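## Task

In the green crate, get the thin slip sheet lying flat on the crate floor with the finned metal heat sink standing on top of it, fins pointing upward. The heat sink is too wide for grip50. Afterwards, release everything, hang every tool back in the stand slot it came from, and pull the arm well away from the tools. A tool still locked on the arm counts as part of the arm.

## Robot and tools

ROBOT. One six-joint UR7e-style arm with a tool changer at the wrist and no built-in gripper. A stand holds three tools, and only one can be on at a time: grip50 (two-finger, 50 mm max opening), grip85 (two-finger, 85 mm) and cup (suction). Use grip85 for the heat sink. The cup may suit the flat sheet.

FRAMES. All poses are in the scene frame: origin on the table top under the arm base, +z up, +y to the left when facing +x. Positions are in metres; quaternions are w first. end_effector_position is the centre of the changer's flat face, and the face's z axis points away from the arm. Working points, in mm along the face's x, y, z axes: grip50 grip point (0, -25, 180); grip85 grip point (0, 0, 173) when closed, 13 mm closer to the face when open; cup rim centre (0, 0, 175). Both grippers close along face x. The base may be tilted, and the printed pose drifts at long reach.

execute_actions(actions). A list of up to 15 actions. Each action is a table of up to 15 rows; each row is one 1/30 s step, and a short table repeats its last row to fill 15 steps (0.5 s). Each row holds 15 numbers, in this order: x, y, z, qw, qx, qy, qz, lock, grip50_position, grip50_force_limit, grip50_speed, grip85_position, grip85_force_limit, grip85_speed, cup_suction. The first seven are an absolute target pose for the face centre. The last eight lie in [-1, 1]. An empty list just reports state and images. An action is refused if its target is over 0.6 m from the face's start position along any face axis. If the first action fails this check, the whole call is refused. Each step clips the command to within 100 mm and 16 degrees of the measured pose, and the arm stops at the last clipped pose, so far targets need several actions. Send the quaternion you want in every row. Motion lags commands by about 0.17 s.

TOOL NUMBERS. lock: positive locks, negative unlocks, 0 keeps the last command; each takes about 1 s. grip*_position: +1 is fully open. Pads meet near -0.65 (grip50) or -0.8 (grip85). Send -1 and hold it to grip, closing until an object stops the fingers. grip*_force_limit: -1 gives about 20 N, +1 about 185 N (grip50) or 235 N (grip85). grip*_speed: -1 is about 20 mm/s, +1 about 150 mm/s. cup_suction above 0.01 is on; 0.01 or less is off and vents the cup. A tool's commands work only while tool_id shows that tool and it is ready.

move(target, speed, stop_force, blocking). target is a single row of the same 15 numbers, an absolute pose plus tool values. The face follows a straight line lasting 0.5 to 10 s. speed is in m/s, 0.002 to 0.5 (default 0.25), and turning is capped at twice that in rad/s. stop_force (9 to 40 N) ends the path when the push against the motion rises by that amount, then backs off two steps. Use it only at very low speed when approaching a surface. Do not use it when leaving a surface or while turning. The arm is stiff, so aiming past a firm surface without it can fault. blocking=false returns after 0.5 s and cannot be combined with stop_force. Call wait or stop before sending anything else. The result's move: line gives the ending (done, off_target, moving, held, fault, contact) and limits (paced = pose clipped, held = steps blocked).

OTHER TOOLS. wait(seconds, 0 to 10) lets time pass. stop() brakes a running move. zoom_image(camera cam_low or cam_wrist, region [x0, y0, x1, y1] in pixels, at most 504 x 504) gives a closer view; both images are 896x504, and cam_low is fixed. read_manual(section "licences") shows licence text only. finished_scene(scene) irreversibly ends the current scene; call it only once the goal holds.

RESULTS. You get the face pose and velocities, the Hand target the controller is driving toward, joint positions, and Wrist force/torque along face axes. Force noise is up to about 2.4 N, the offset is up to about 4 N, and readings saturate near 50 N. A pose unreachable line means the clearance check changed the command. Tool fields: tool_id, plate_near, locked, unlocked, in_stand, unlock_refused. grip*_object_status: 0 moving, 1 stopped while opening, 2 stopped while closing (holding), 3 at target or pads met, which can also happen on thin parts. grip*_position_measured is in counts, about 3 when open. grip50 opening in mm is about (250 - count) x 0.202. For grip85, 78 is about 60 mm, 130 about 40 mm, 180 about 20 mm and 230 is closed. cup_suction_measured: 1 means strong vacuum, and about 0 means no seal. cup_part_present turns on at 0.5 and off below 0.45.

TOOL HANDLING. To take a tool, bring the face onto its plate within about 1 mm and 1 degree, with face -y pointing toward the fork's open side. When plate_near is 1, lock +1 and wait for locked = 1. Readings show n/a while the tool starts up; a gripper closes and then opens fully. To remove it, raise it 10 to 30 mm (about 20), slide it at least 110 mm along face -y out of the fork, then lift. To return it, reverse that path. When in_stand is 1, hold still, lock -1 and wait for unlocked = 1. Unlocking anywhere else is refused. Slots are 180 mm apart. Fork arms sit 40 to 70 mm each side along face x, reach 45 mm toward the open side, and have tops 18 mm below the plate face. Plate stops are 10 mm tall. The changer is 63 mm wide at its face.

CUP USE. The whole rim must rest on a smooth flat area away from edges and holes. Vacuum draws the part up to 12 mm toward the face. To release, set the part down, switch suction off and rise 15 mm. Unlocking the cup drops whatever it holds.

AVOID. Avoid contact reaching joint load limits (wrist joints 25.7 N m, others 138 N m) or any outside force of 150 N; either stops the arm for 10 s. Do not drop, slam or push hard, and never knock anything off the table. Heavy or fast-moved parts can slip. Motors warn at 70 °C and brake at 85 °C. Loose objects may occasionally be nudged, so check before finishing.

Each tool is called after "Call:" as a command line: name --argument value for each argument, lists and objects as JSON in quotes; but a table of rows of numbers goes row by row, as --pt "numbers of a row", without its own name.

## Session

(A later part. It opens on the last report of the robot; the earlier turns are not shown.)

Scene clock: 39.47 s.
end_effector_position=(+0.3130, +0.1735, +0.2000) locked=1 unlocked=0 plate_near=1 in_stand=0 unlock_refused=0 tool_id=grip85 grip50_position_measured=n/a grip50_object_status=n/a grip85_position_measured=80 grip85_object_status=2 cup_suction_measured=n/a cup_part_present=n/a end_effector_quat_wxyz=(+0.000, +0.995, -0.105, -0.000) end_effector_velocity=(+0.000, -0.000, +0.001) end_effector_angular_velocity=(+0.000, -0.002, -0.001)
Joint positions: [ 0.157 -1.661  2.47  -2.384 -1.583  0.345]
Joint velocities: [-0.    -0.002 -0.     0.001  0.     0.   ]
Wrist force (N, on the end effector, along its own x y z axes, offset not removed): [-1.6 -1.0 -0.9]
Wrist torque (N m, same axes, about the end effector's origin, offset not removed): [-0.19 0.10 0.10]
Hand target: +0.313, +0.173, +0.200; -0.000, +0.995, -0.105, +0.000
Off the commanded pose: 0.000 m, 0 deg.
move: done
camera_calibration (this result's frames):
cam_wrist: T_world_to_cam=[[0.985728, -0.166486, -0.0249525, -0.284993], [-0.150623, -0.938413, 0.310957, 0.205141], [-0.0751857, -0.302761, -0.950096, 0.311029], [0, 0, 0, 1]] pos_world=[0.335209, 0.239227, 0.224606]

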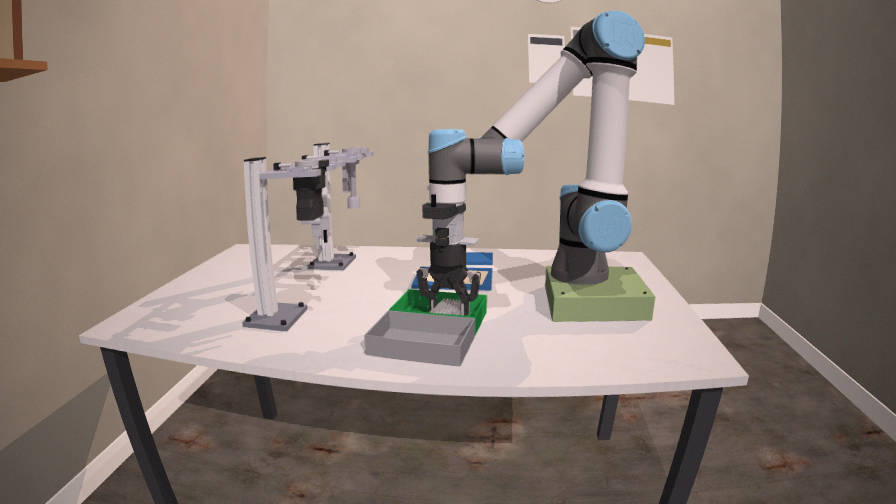

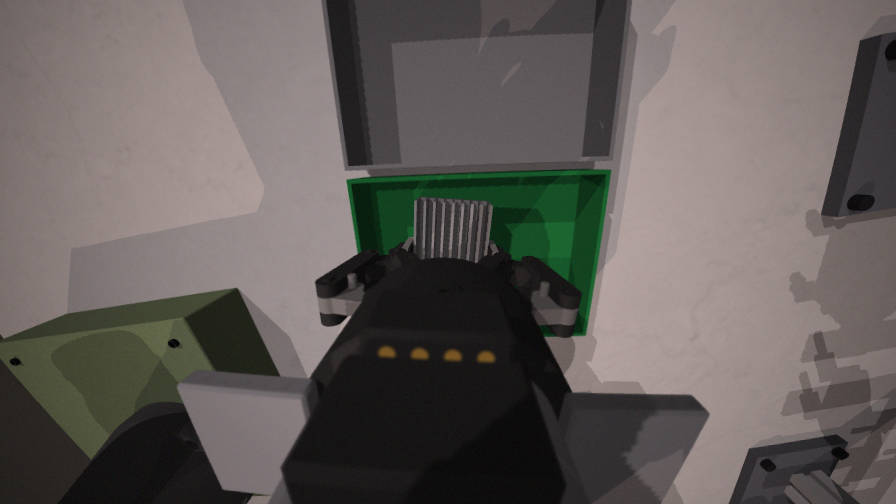

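Call:
move --target '[0.313,0.1735,0.27,0,0.9945,-0.1045,0,0,1,0,0,-1,-0.3,-0.5,0]' --speed 0.08

Call:
move --target '[0.49,0.02,0.27,0,0.7027,0.7115,0,0,1,0,0,-1,-0.3,-0.5,0]'

Call:
move --target '[0.49,0.02,0.203,0,0.7027,0.7115,0,0,1,0,0,-1,-0.3,-0.5,0]' --speed 0.06

Call:
move --target '[0.49,0.02,0.185,0,0.7027,0.7115,0,0,1,0,0,-1,-0.3,-0.5,0]' --speed 0.005 --stop_force 10

Scene clock: 45.93 s.
end_effector_position=(+0.3130, +0.1735, +0.2698) locked=1 unlocked=0 plate_near=1 in_stand=0 unlock_refused=0 tool_id=grip85 grip50_position_measured=n/a grip50_object_status=n/a grip85_position_measured=80 grip85_object_status=2 cup_suction_measured=n/a cup_part_present=n/a end_effector_quat_wxyz=(+0.000, +0.995, -0.104, +0.000) end_effector_velocity=(-0.000, +0.000, +0.002) end_effector_angular_velocity=(+0.001, -0.001, -0.000)
Joint positions: [ 0.16  -1.816  2.36  -2.12  -1.583  0.347]
Joint velocities: [-0.    -0.004 -0.003  0.007  0.     0.   ]
Wrist force (N, on the end effector, along its own x y z axes, offset not removed): [-6.1 -0.4 -0.8]
Wrist torque (N m, same axes, about the end effector's origin, offset not removed): [-0.19 0.19 -0.08]
Hand target: +0.313, +0.173, +0.270; -0.000, +0.995, -0.105, -0.000
Off the commanded pose: 0.000 m, 0 deg.
move: done
camera_calibration (this result's frames):
cam_wrist: T_world_to_cam=[[0.985735, -0.166472, -0.0247746, -0.283269], [-0.150664, -0.938408, 0.310952, 0.183465], [-0.0750136, -0.302784, -0.950103, 0.377341], [0, 0, 0, 1]] pos_world=[0.335175, 0.239261, 0.294446]

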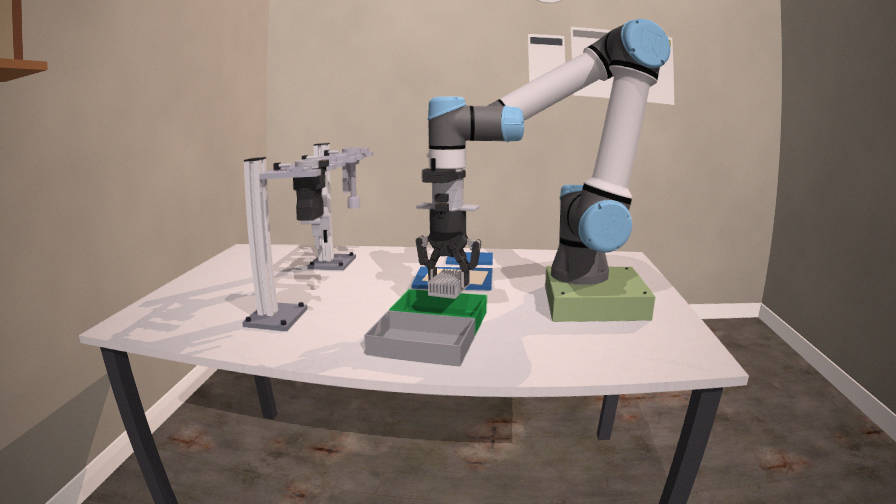

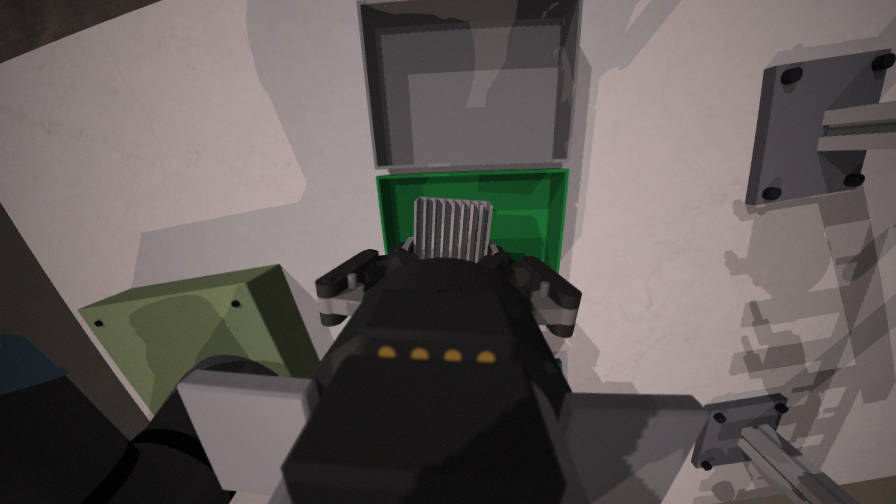

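Scene clock: 50.00 s.
end_effector_position=(+0.4899, +0.0200, +0.2702) locked=1 unlocked=0 plate_near=1 in_stand=0 unlock_refused=0 tool_id=grip85 grip50_position_measured=n/a grip50_object_status=n/a grip85_position_measured=80 grip85_object_status=2 cup_suction_measured=n/a cup_part_present=n/a end_effector_quat_wxyz=(+0.000, +0.703, +0.711, -0.000) end_effector_velocity=(+0.001, -0.000, -0.001) end_effector_angular_velocity=(+0.001, +0.001, +0.010)
Joint positions: [-0.205 -1.478  2.046 -2.149 -1.581 -1.809]
Joint velocities: [-0.     0.003 -0.002 -0.     0.001 -0.01 ]
Wrist force (N, on the end effector, along its own x y z axes, offset not removed): [-4.3 6.8 -1.7]
Wrist torque (N m, same axes, about the end effector's origin, offset not removed): [0.47 0.47 0.10]
Hand target: +0.490, +0.020, +0.270; +0.000, +0.703, +0.711, -0.000
Off the commanded pose: 0.000 m, 0 deg.
move: done
camera_calibration (this result's frames):
cam_wrist: T_world_to_cam=[[-0.0536203, 0.998231, -0.0256704, 0.00288391], [0.948463, 0.0589538, 0.311357, -0.492605], [0.31232, -0.00765236, -0.949946, 0.148797], [0, 0, 0, 1]] pos_world=[0.4209, 0.0273008, 0.294799]

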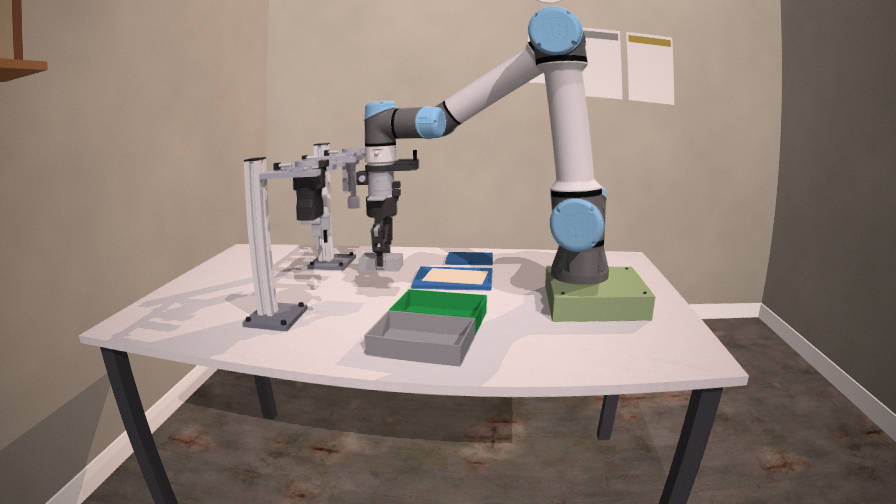

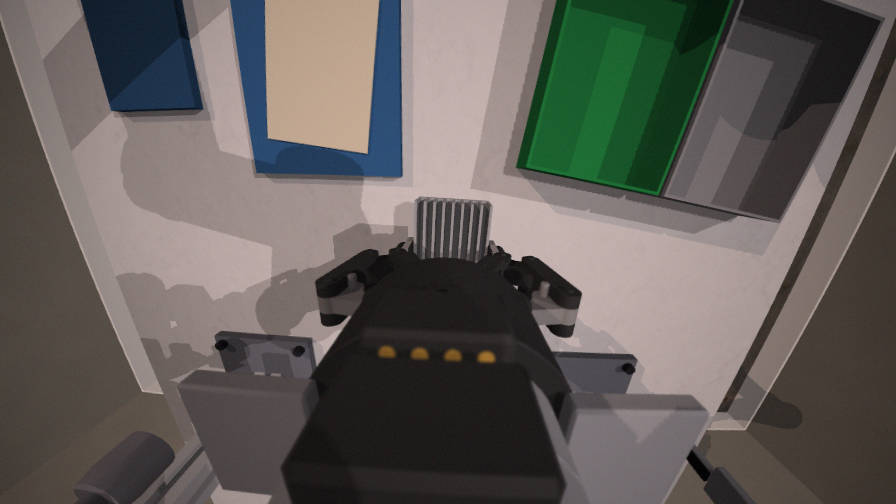

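Scene clock: 51.50 s.
end_effector_position=(+0.4900, +0.0200, +0.2032) locked=1 unlocked=0 plate_near=1 in_stand=0 unlock_refused=0 tool_id=grip85 grip50_position_measured=n/a grip50_object_status=n/a grip85_position_measured=80 grip85_object_status=2 cup_suction_measured=n/a cup_part_present=n/a end_effector_quat_wxyz=(-0.000, +0.703, +0.711, -0.000) end_effector_velocity=(+0.000, -0.000, -0.001) end_effector_angular_velocity=(-0.000, -0.002, -0.000)
Joint positions: [-0.206 -1.365  2.127 -2.342 -1.58  -1.811]
Joint velocities: [-0.     0.003  0.002 -0.006  0.    -0.   ]
Wrist force (N, on the end effector, along its own x y z axes, offset not removed): [-0.7 -2.8 -1.0]
Wrist torque (N m, same axes, about the end effector's origin, offset not removed): [-0.09 0.03 -0.06]
Hand target: +0.490, +0.020, +0.203; +0.000, +0.703, +0.711, -0.000
Off the commanded pose: 0.000 m, 0 deg.
move: done
camera_calibration (this result's frames):
cam_wrist: T_world_to_cam=[[-0.0544695, 0.998207, -0.0248286, 0.00143138], [0.948576, 0.0594946, 0.310907, -0.471833], [0.311827, -0.00661683, -0.950116, 0.0854103], [0, 0, 0, 1]] pos_world=[0.421014, 0.0272078, 0.227882]

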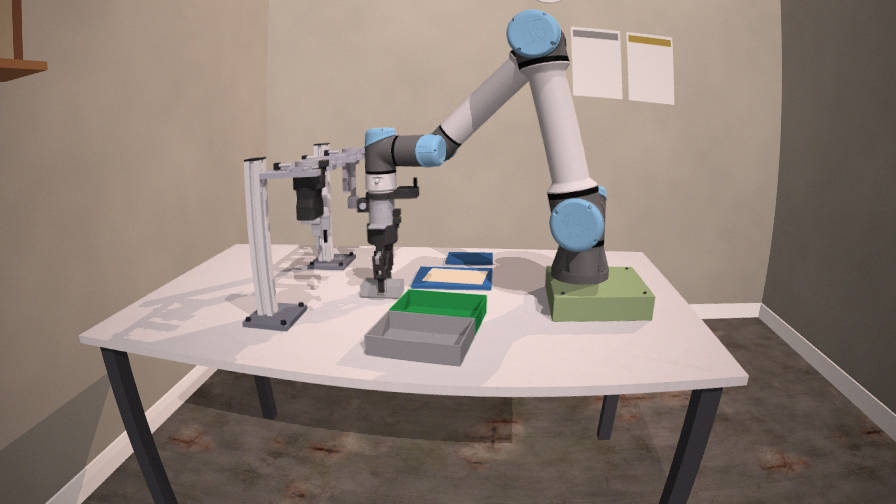

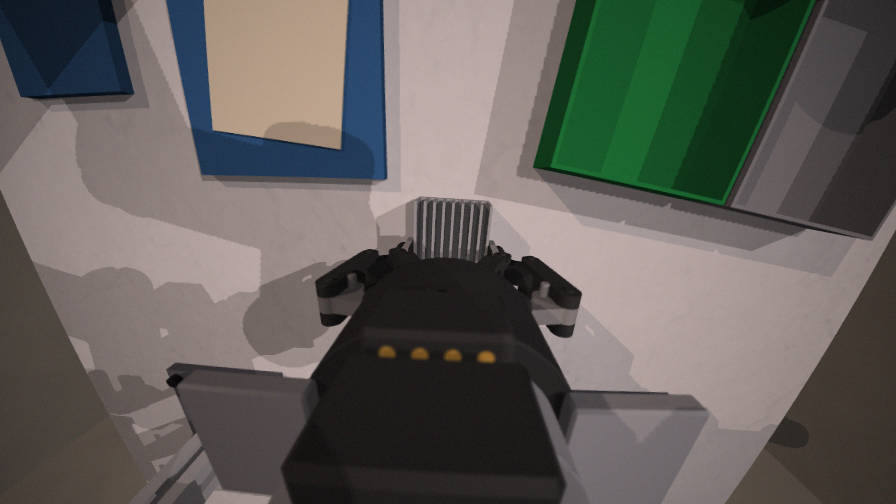

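Scene clock: 53.07 s.
end_effector_position=(+0.4900, +0.0200, +0.1972) locked=1 unlocked=0 plate_near=1 in_stand=0 unlock_refused=0 tool_id=grip85 grip50_position_measured=n/a grip50_object_status=n/a grip85_position_measured=80 grip85_object_status=2 cup_suction_measured=n/a cup_part_present=n/a end_effector_quat_wxyz=(+0.000, +0.703, +0.711, +0.000) end_effector_velocity=(-0.000, +0.001, +0.000) end_effector_angular_velocity=(+0.001, +0.005, -0.000)
Joint positions: [-0.206 -1.353  2.133 -2.36  -1.58  -1.812]
Joint velocities: [ 0.001 -0.    -0.002  0.007 -0.     0.001]
Wrist force (N, on the end effector, along its own x y z axes, offset not removed): [-2.7 2.2 -16.9]
Wrist torque (N m, same axes, about the end effector's origin, offset not removed): [-0.97 -0.59 -0.05]
Hand target: +0.490, +0.020, +0.197; +0.000, +0.703, +0.711, +0.000
Off the commanded pose: 0.012 m, 0 deg.
move: contact
camera_calibration (this result's frames):
cam_wrist: T_world_to_cam=[[-0.0544696, 0.998206, -0.0248714, 0.0012933], [0.948528, 0.059509, 0.311051, -0.469968], [0.311973, -0.00664843, -0.950068, 0.0795979], [0, 0, 0, 1]] pos_world=[0.421016, 0.0272056, 0.22184]

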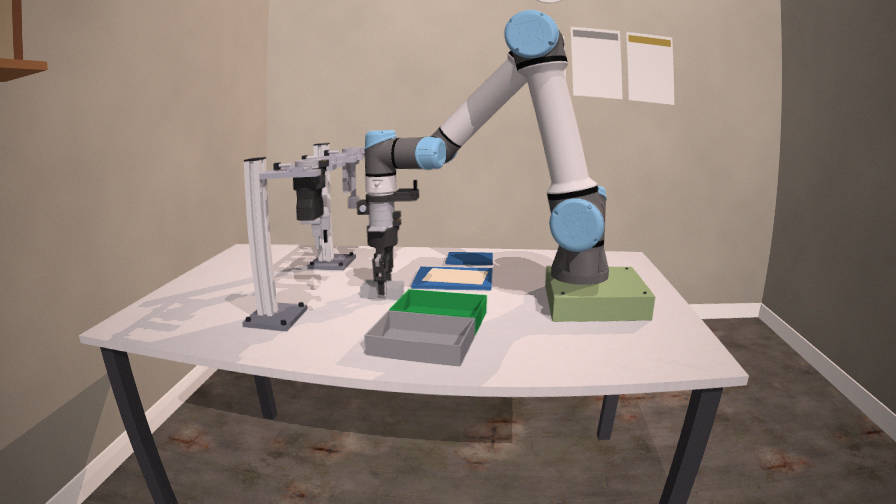

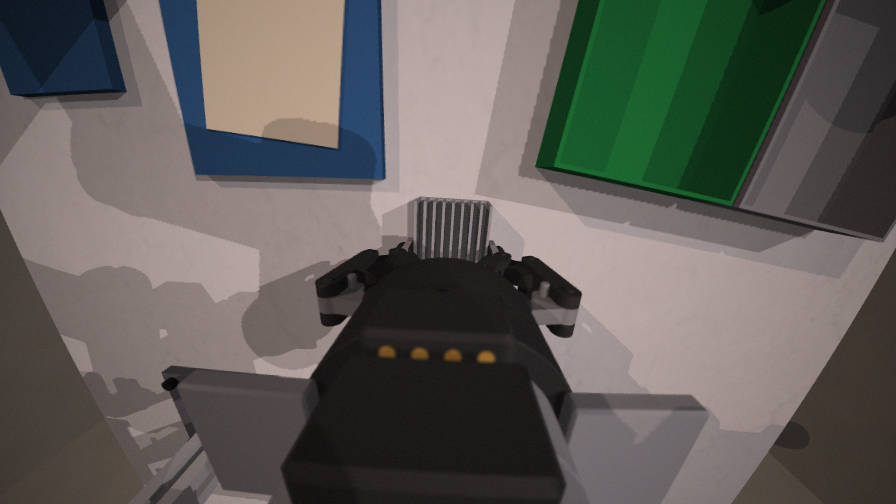

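Release, return the gripper, then go to the cup slot (0.6257, −0.194).

Call:
move --target '[0.49,0.02,0.1977,0,0.7027,0.7115,0,0,1,0,0,1,0,0,0]'

Call:
move --target '[0.49,0.02,0.25,0,0.7027,0.7115,0,0,1,0,0,1,0,0,0]' --speed 0.1

Call:
move --target '[0.4935,-0.0156,0.381,0,0.7027,0.7115,0,0,1,0,0,1,0,0,0]' --speed 0.15

Call:
move --target '[0.6235,-0.014,0.381,0,0.7027,0.7115,0,0,1,0,0,1,0,0,0]' --speed 0.06 --stop_force 15

Call:
move --target '[0.6235,-0.014,0.3618,0,0.7027,0.7115,0,0,1,0,0,1,0,0,0]' --speed 0.01 --stop_force 15

Call:
execute_actions --actions '[[[0.6235,-0.014,0.3618,0,0.7027,0.7115,0,-1,1,0,0,1,0,0,0]],[[0.6235,-0.014,0.3618,0,0.7027,0.7115,0,-1,1,0,0,1,0,0,0]],[[0.6235,-0.014,0.3618,0,0.7027,0.7115,0,-1,1,0,0,1,0,0,0]]]'

Scene clock: 59.97 s.
end_effector_position=(+0.4900, +0.0200, +0.1977) locked=1 unlocked=0 plate_near=1 in_stand=0 unlock_refused=0 tool_id=grip85 grip50_position_measured=n/a grip50_object_status=n/a grip85_position_measured=3 grip85_object_status=3 cup_suction_measured=n/a cup_part_present=n/a end_effector_quat_wxyz=(+0.000, +0.703, +0.711, -0.000) end_effector_velocity=(-0.000, -0.001, +0.000) end_effector_angular_velocity=(-0.001, -0.000, -0.000)
Joint positions: [-0.206 -1.354  2.133 -2.358 -1.58  -1.812]
Joint velocities: [-0.001 -0.001 -0.     0.    -0.001 -0.001]
Wrist force (N, on the end effector, along its own x y z axes, offset not removed): [0.6 4.6 -1.0]
Wrist torque (N m, same axes, about the end effector's origin, offset not removed): [0.22 0.21 -0.09]
Hand target: +0.490, +0.020, +0.198; +0.000, +0.703, +0.711, -0.000
Off the commanded pose: 0.000 m, 0 deg.
move: done
camera_calibration (this result's frames):
cam_wrist: T_world_to_cam=[[-0.0544718, 0.998207, -0.0248279, 0.00128295], [0.948571, 0.0594967, 0.310923, -0.470083], [0.311843, -0.00661444, -0.950111, 0.0801635], [0, 0, 0, 1]] pos_world=[0.420979, 0.027218, 0.222356]

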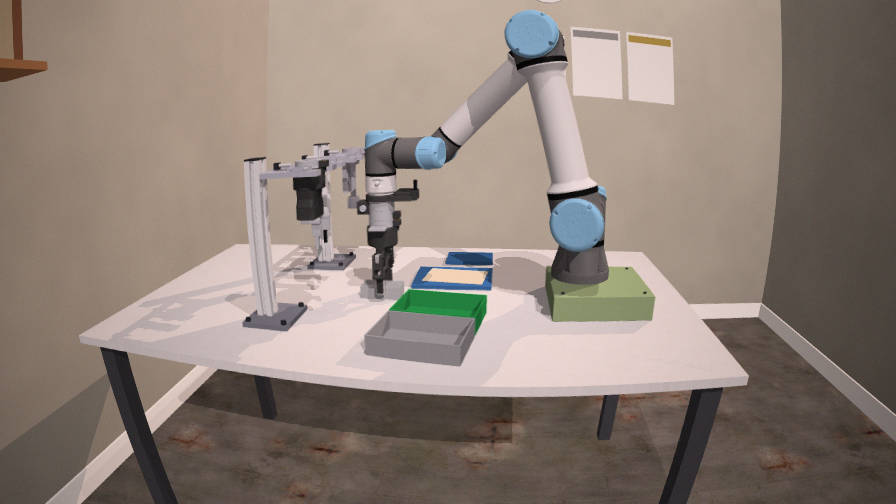

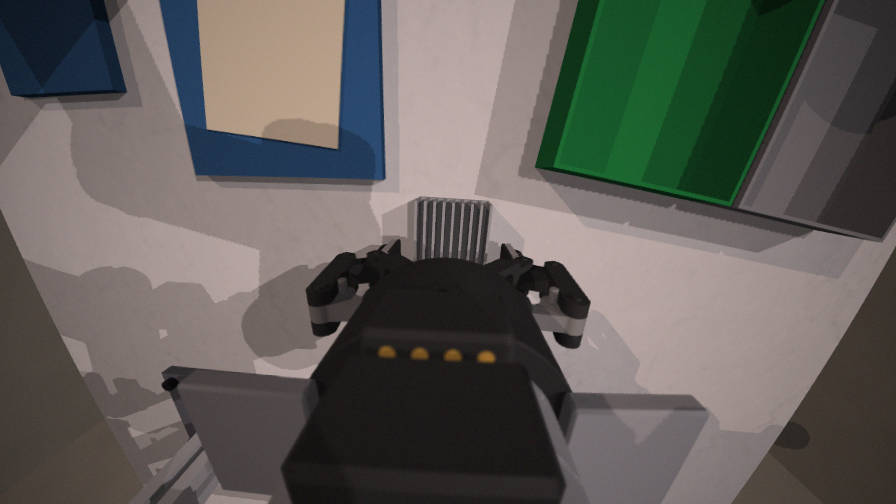

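Scene clock: 60.93 s.
end_effector_position=(+0.4900, +0.0200, +0.2498) locked=1 unlocked=0 plate_near=1 in_stand=0 unlock_refused=0 tool_id=grip85 grip50_position_measured=n/a grip50_object_status=n/a grip85_position_measured=3 grip85_object_status=3 cup_suction_measured=n/a cup_part_present=n/a end_effector_quat_wxyz=(+0.000, +0.703, +0.711, +0.000) end_effector_velocity=(+0.000, +0.000, +0.002) end_effector_angular_velocity=(-0.000, -0.000, +0.000)
Joint positions: [-0.205 -1.447  2.074 -2.206 -1.58  -1.811]
Joint velocities: [ 0.001 -0.003 -0.002  0.004 -0.     0.   ]
Wrist force (N, on the end effector, along its own x y z axes, offset not removed): [-4.8 2.5 -3.6]
Wrist torque (N m, same axes, about the end effector's origin, offset not removed): [0.31 0.37 -0.12]
Hand target: +0.490, +0.020, +0.250; -0.000, +0.703, +0.711, +0.000
Off the commanded pose: 0.000 m, 0 deg.
move: done
camera_calibration (this result's frames):
cam_wrist: T_world_to_cam=[[-0.0544784, 0.998206, -0.0248177, 0.00255672], [0.948562, 0.0594999, 0.310949, -0.48626], [0.311868, -0.00660111, -0.950102, 0.129695], [0, 0, 0, 1]] pos_world=[0.42094, 0.0272364, 0.274489]

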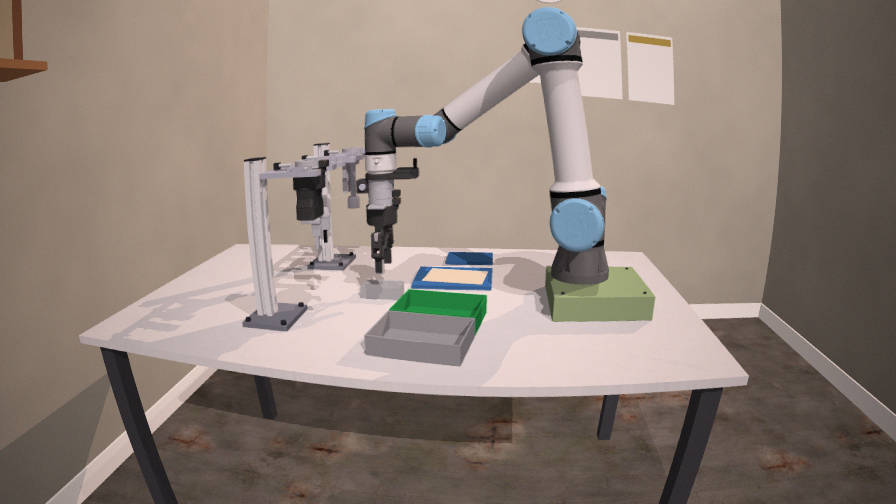

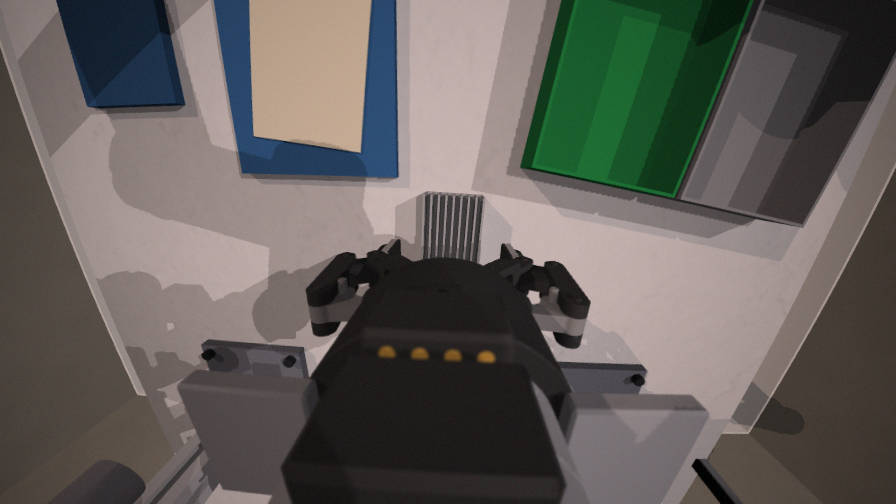

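Scene clock: 62.33 s.
end_effector_position=(+0.4934, -0.0155, +0.3808) locked=1 unlocked=0 plate_near=1 in_stand=0 unlock_refused=0 tool_id=grip85 grip50_position_measured=n/a grip50_object_status=n/a grip85_position_measured=3 grip85_object_status=3 cup_suction_measured=n/a cup_part_present=n/a end_effector_quat_wxyz=(+0.000, +0.703, +0.711, -0.000) end_effector_velocity=(+0.001, -0.001, -0.000) end_effector_angular_velocity=(+0.000, +0.004, +0.001)
Joint positions: [-0.274 -1.586  1.849 -1.843 -1.58  -1.879]
Joint velocities: [-0.001  0.003 -0.004  0.004 -0.001 -0.001]
Wrist force (N, on the end effector, along its own x y z axes, offset not removed): [-5.8 2.7 -4.3]
Wrist torque (N m, same axes, about the end effector's origin, offset not removed): [0.09 0.32 0.07]
Hand target: +0.493, -0.016, +0.381; +0.000, +0.703, +0.711, -0.000
Off the commanded pose: 0.000 m, 0 deg.
move: done
camera_calibration (this result's frames):
cam_wrist: T_world_to_cam=[[-0.0544674, 0.998202, -0.0250044, 0.0415524], [0.948541, 0.0595481, 0.311005, -0.528157], [0.311935, -0.00677805, -0.950079, 0.252804], [0, 0, 0, 1]] pos_world=[0.424383, -0.00831345, 0.405483]

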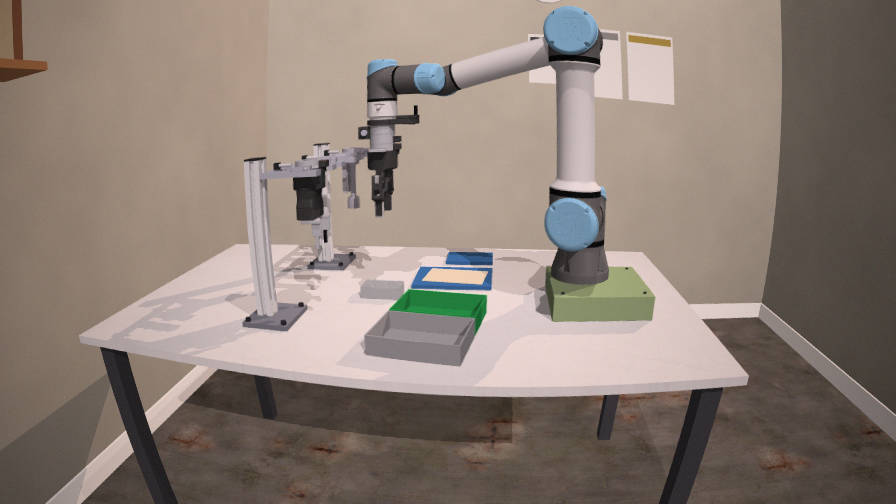

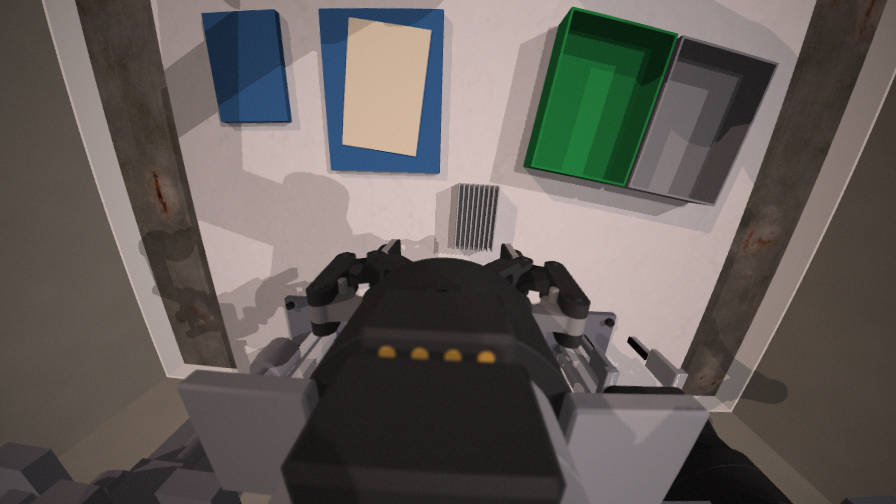

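Scene clock: 64.90 s.
end_effector_position=(+0.6234, -0.0141, +0.3812) locked=1 unlocked=0 plate_near=1 in_stand=0 unlock_refused=0 tool_id=grip85 grip50_position_measured=n/a grip50_object_status=n/a grip85_position_measured=3 grip85_object_status=3 cup_suction_measured=n/a cup_part_present=n/a end_effector_quat_wxyz=(-0.000, +0.703, +0.711, +0.000) end_effector_velocity=(+0.001, -0.000, +0.000) end_effector_angular_velocity=(-0.000, +0.000, +0.001)
Joint positions: [-0.208 -1.278  1.49  -1.791 -1.58  -1.814]
Joint velocities: [ 0.     0.003 -0.005  0.002 -0.    -0.   ]
Wrist force (N, on the end effector, along its own x y z axes, offset not removed): [-4.1 3.1 -5.3]
Wrist torque (N m, same axes, about the end effector's origin, offset not removed): [0.32 0.07 -0.06]
Hand target: +0.623, -0.014, +0.381; -0.000, +0.703, +0.711, +0.000
Off the commanded pose: 0.000 m, 0 deg.
move: done
camera_calibration (this result's frames):
cam_wrist: T_world_to_cam=[[-0.054474, 0.99821, -0.0246727, 0.0470534], [0.948582, 0.0594502, 0.310898, -0.651596], [0.311809, -0.0064682, -0.950123, 0.212694], [0, 0, 0, 1]] pos_world=[0.554335, -0.00685594, 0.405826]

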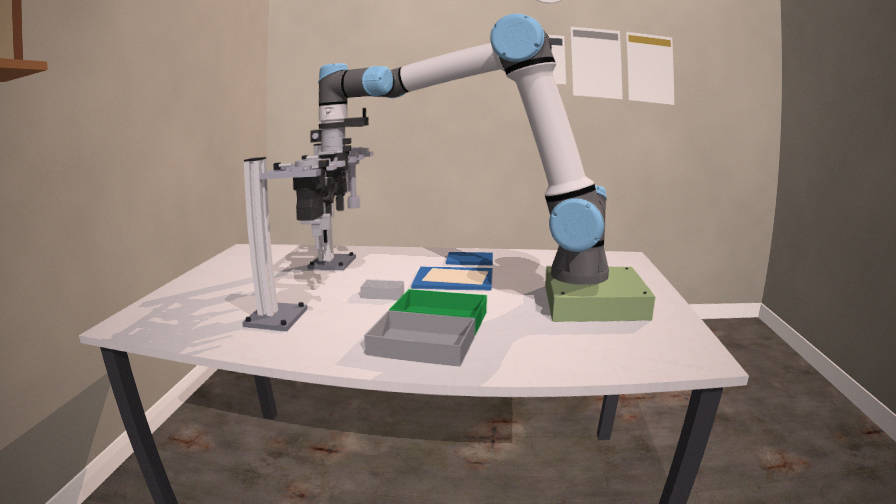

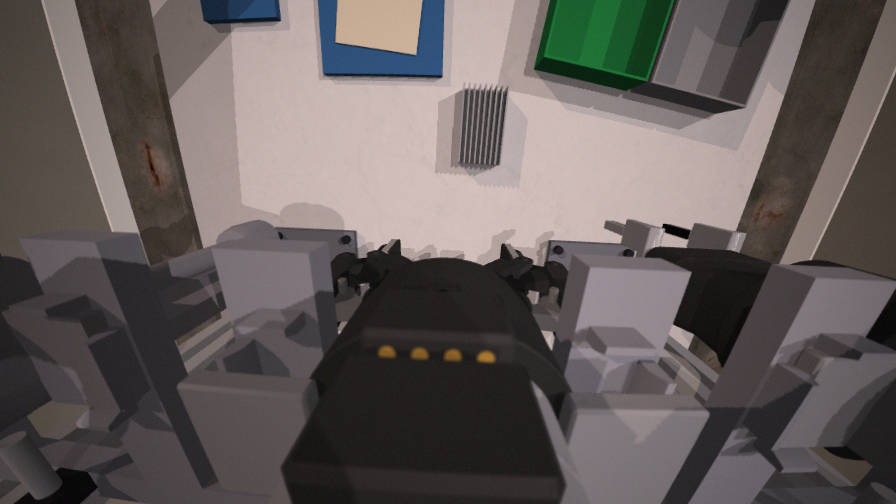

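Scene clock: 67.07 s.
end_effector_position=(+0.6235, -0.0140, +0.3619) locked=1 unlocked=0 plate_near=1 in_stand=1 unlock_refused=0 tool_id=grip85 grip50_position_measured=n/a grip50_object_status=n/a grip85_position_measured=3 grip85_object_status=3 cup_suction_measured=n/a cup_part_present=n/a end_effector_quat_wxyz=(-0.000, +0.703, +0.711, -0.000) end_effector_velocity=(-0.000, -0.000, -0.001) end_effector_angular_velocity=(+0.001, -0.000, -0.001)
Joint positions: [-0.208 -1.266  1.525 -1.838 -1.58  -1.814]
Joint velocities: [-0.001  0.     0.003 -0.003  0.001  0.   ]
Wrist force (N, on the end effector, along its own x y z axes, offset not removed): [-5.2 1.6 -1.5]
Wrist torque (N m, same axes, about the end effector's origin, offset not removed): [0.14 0.41 0.06]
Hand target: +0.624, -0.014, +0.362; -0.000, +0.703, +0.711, -0.000
Off the commanded pose: 0.000 m, 0 deg.
move: done
camera_calibration (this result's frames):
cam_wrist: T_world_to_cam=[[-0.0544725, 0.998207, -0.024824, 0.046575], [0.948574, 0.059496, 0.310915, -0.645773], [0.311834, -0.00661106, -0.950114, 0.194365], [0, 0, 0, 1]] pos_world=[0.554491, -0.00678557, 0.386605]

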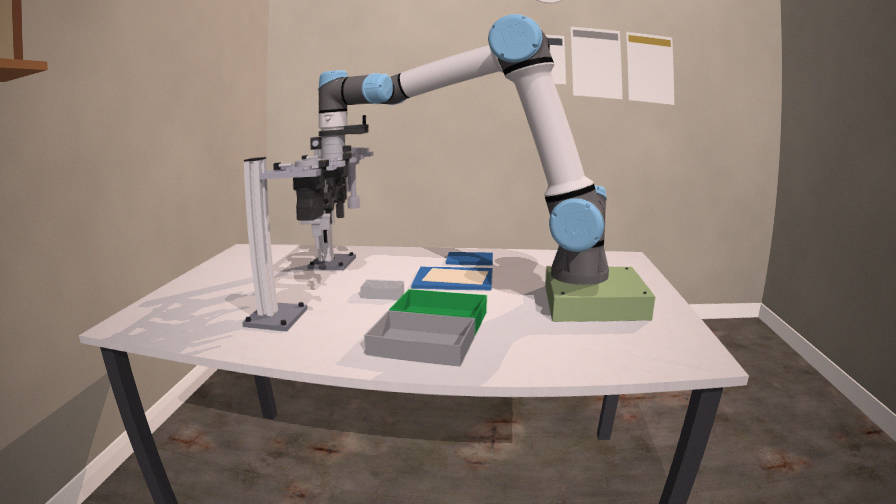

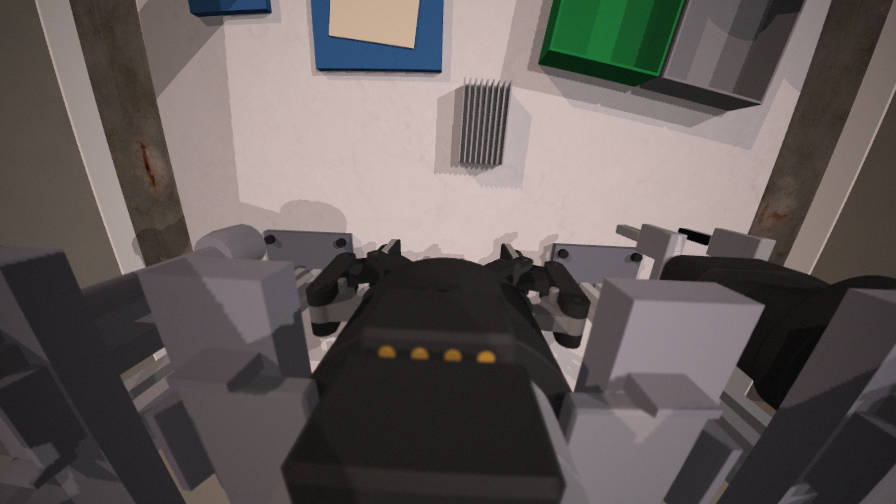

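Scene clock: 68.57 s.
end_effector_position=(+0.6235, -0.0140, +0.3618) locked=0 unlocked=1 plate_near=1 in_stand=1 unlock_refused=0 tool_id=none grip50_position_measured=n/a grip50_object_status=n/a grip85_position_measured=n/a grip85_object_status=n/a cup_suction_measured=n/a cup_part_present=n/a end_effector_quat_wxyz=(+0.000, +0.703, +0.711, -0.000) end_effector_velocity=(+0.000, -0.001, -0.000) end_effector_angular_velocity=(+0.001, +0.001, -0.003)
Joint positions: [-0.208 -1.266  1.526 -1.839 -1.58  -1.814]
Joint velocities: [-0.001  0.001 -0.     0.     0.001  0.002]
Wrist force (N, on the end effector, along its own x y z axes, offset not removed): [-6.3 0.2 -2.3]
Wrist torque (N m, same axes, about the end effector's origin, offset not removed): [-0.07 0.25 -0.12]
Hand target: +0.624, -0.014, +0.362; +0.000, +0.703, +0.711, -0.000
Off the commanded pose: 0.000 m, 0 deg.
camera_calibration (this result's frames):
cam_wrist: T_world_to_cam=[[-0.0544696, 0.998206, -0.0248416, 0.0465761], [0.948567, 0.0594989, 0.310935, -0.645722], [0.311856, -0.00662742, -0.950106, 0.194215], [0, 0, 0, 1]] pos_world=[0.554481, -0.00678563, 0.386459]

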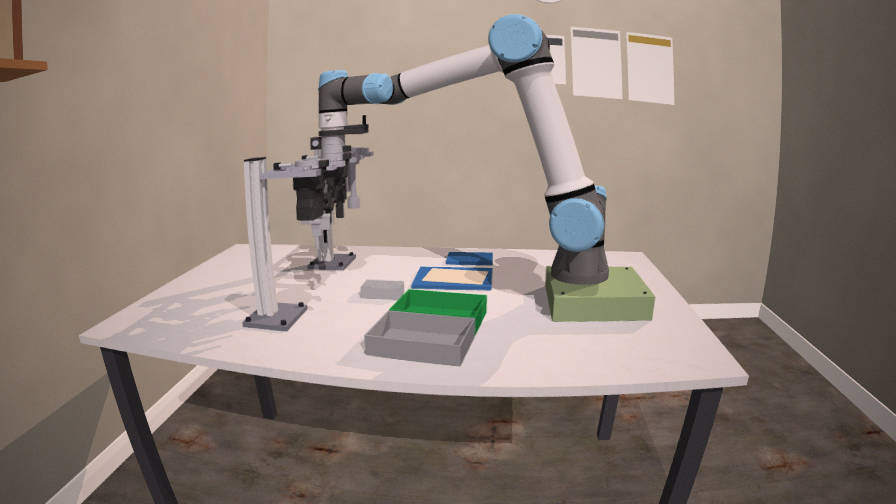

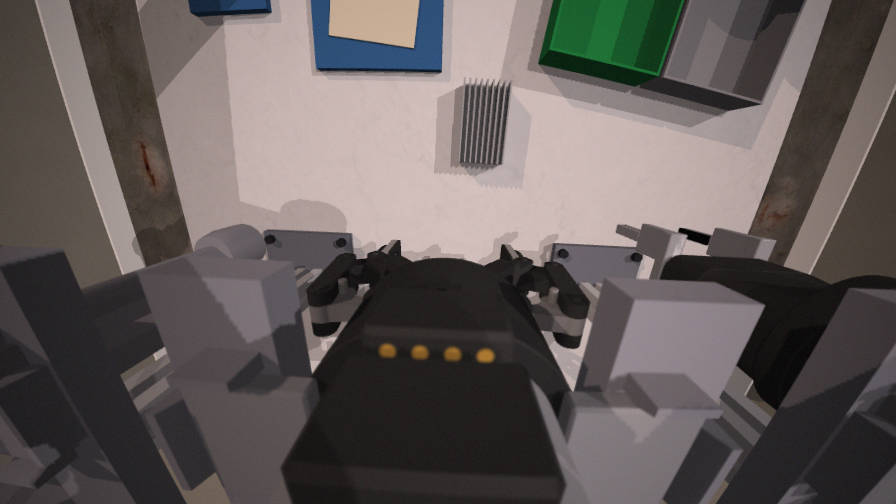

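Call:
move --target '[0.6235,-0.014,0.38,0,0.7027,0.7115,0,0,1,0,0,1,0,0,0]' --speed 0.03

Call:
move --target '[0.6257,-0.194,0.38,0,0.7027,0.7115,0,0,1,0,0,1,0,0,0]' --speed 0.1

Scene clock: 71.93 s.
end_effector_position=(+0.6235, -0.0140, +0.3799) locked=0 unlocked=1 plate_near=0 in_stand=0 unlock_refused=0 tool_id=none grip50_position_measured=n/a grip50_object_status=n/a grip85_position_measured=n/a grip85_object_status=n/a cup_suction_measured=n/a cup_part_present=n/a end_effector_quat_wxyz=(+0.000, +0.703, +0.711, -0.000) end_effector_velocity=(+0.000, +0.001, +0.001) end_effector_angular_velocity=(+0.000, +0.002, +0.002)
Joint positions: [-0.208 -1.277  1.492 -1.795 -1.58  -1.813]
Joint velocities: [ 0.001  0.001 -0.003  0.004 -0.    -0.   ]
Wrist force (N, on the end effector, along its own x y z axes, offset not removed): [-2.1 -0.6 -1.2]
Wrist torque (N m, same axes, about the end effector's origin, offset not removed): [-0.11 0.08 -0.07]
Hand target: +0.623, -0.014, +0.380; +0.000, +0.703, +0.711, +0.000
Off the commanded pose: 0.000 m, 0 deg.
move: done
camera_calibration (this result's frames):
cam_wrist: T_world_to_cam=[[-0.0544721, 0.998206, -0.0248367, 0.0470173], [0.948569, 0.0594997, 0.310928, -0.651319], [0.311848, -0.0066224, -0.950109, 0.211383], [0, 0, 0, 1]] pos_world=[0.554463, -0.00677979, 0.404518]

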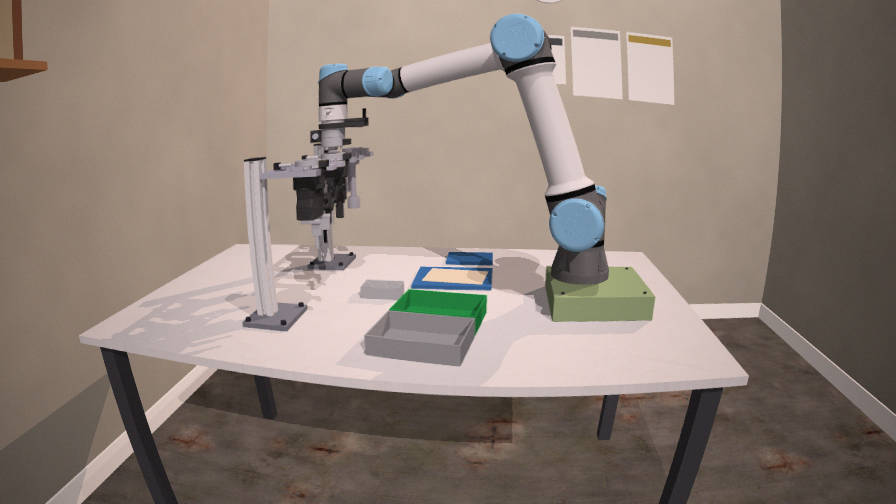

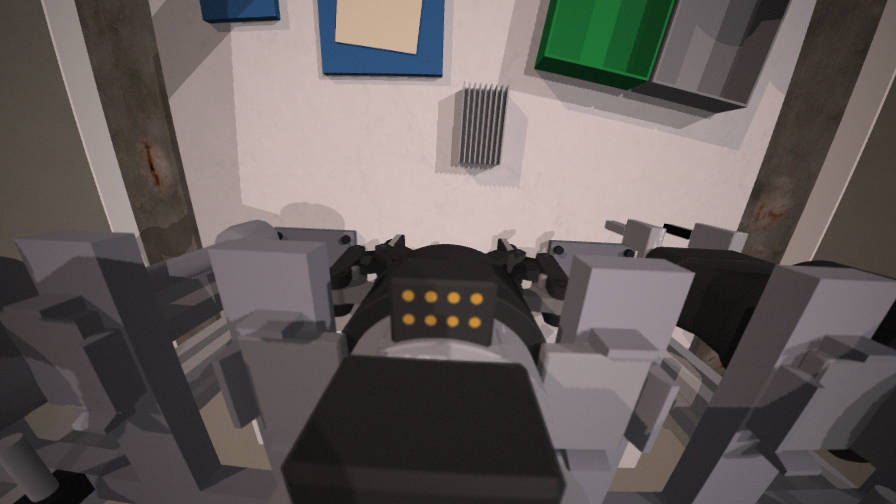

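Scene clock: 74.20 s.
end_effector_position=(+0.6257, -0.1939, +0.3800) locked=0 unlocked=1 plate_near=0 in_stand=0 unlock_refused=0 tool_id=none grip50_position_measured=n/a grip50_object_status=n/a grip85_position_measured=n/a grip85_object_status=n/a cup_suction_measured=n/a cup_part_present=n/a end_effector_quat_wxyz=(+0.000, +0.703, +0.711, -0.000) end_effector_velocity=(+0.000, -0.002, -0.000) end_effector_angular_velocity=(+0.002, +0.000, +0.000)
Joint positions: [-0.478 -1.206  1.391 -1.767 -1.578 -2.083]
Joint velocities: [-0.003  0.002 -0.002  0.001  0.002 -0.003]
Wrist force (N, on the end effector, along its own x y z axes, offset not removed): [-2.6 0.1 -1.5]
Wrist torque (N m, same axes, about the end effector's origin, offset not removed): [-0.03 0.22 -0.12]
Hand target: +0.626, -0.194, +0.380; +0.000, +0.703, +0.711, -0.000
Off the commanded pose: 0.000 m, 0 deg.
move: done
camera_calibration (this result's frames):
cam_wrist: T_world_to_cam=[[-0.0544727, 0.99819, -0.0254988, 0.226923], [0.948516, 0.0597078, 0.311052, -0.642732], [0.312011, -0.00724221, -0.950051, 0.209433], [0, 0, 0, 1]] pos_world=[0.556657, -0.186619, 0.404682]

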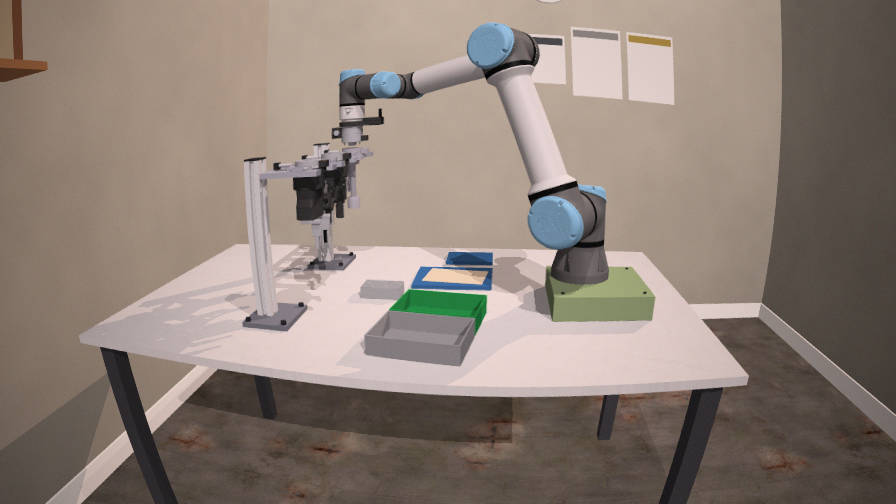

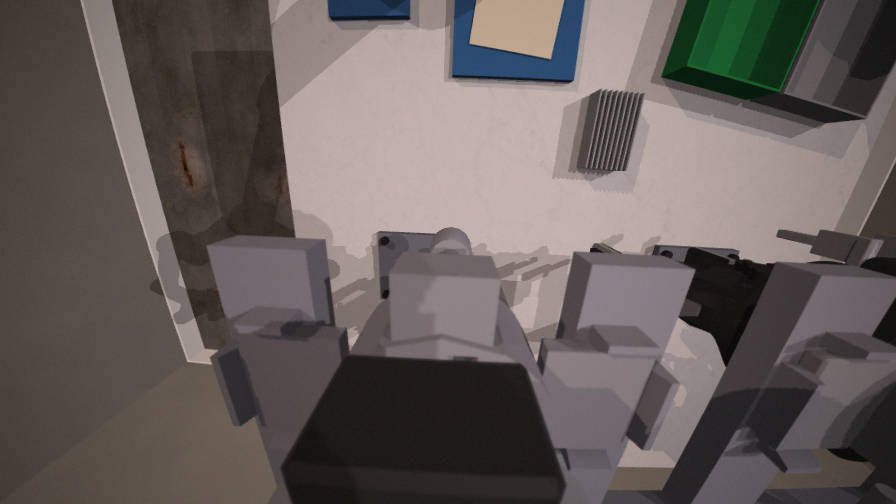

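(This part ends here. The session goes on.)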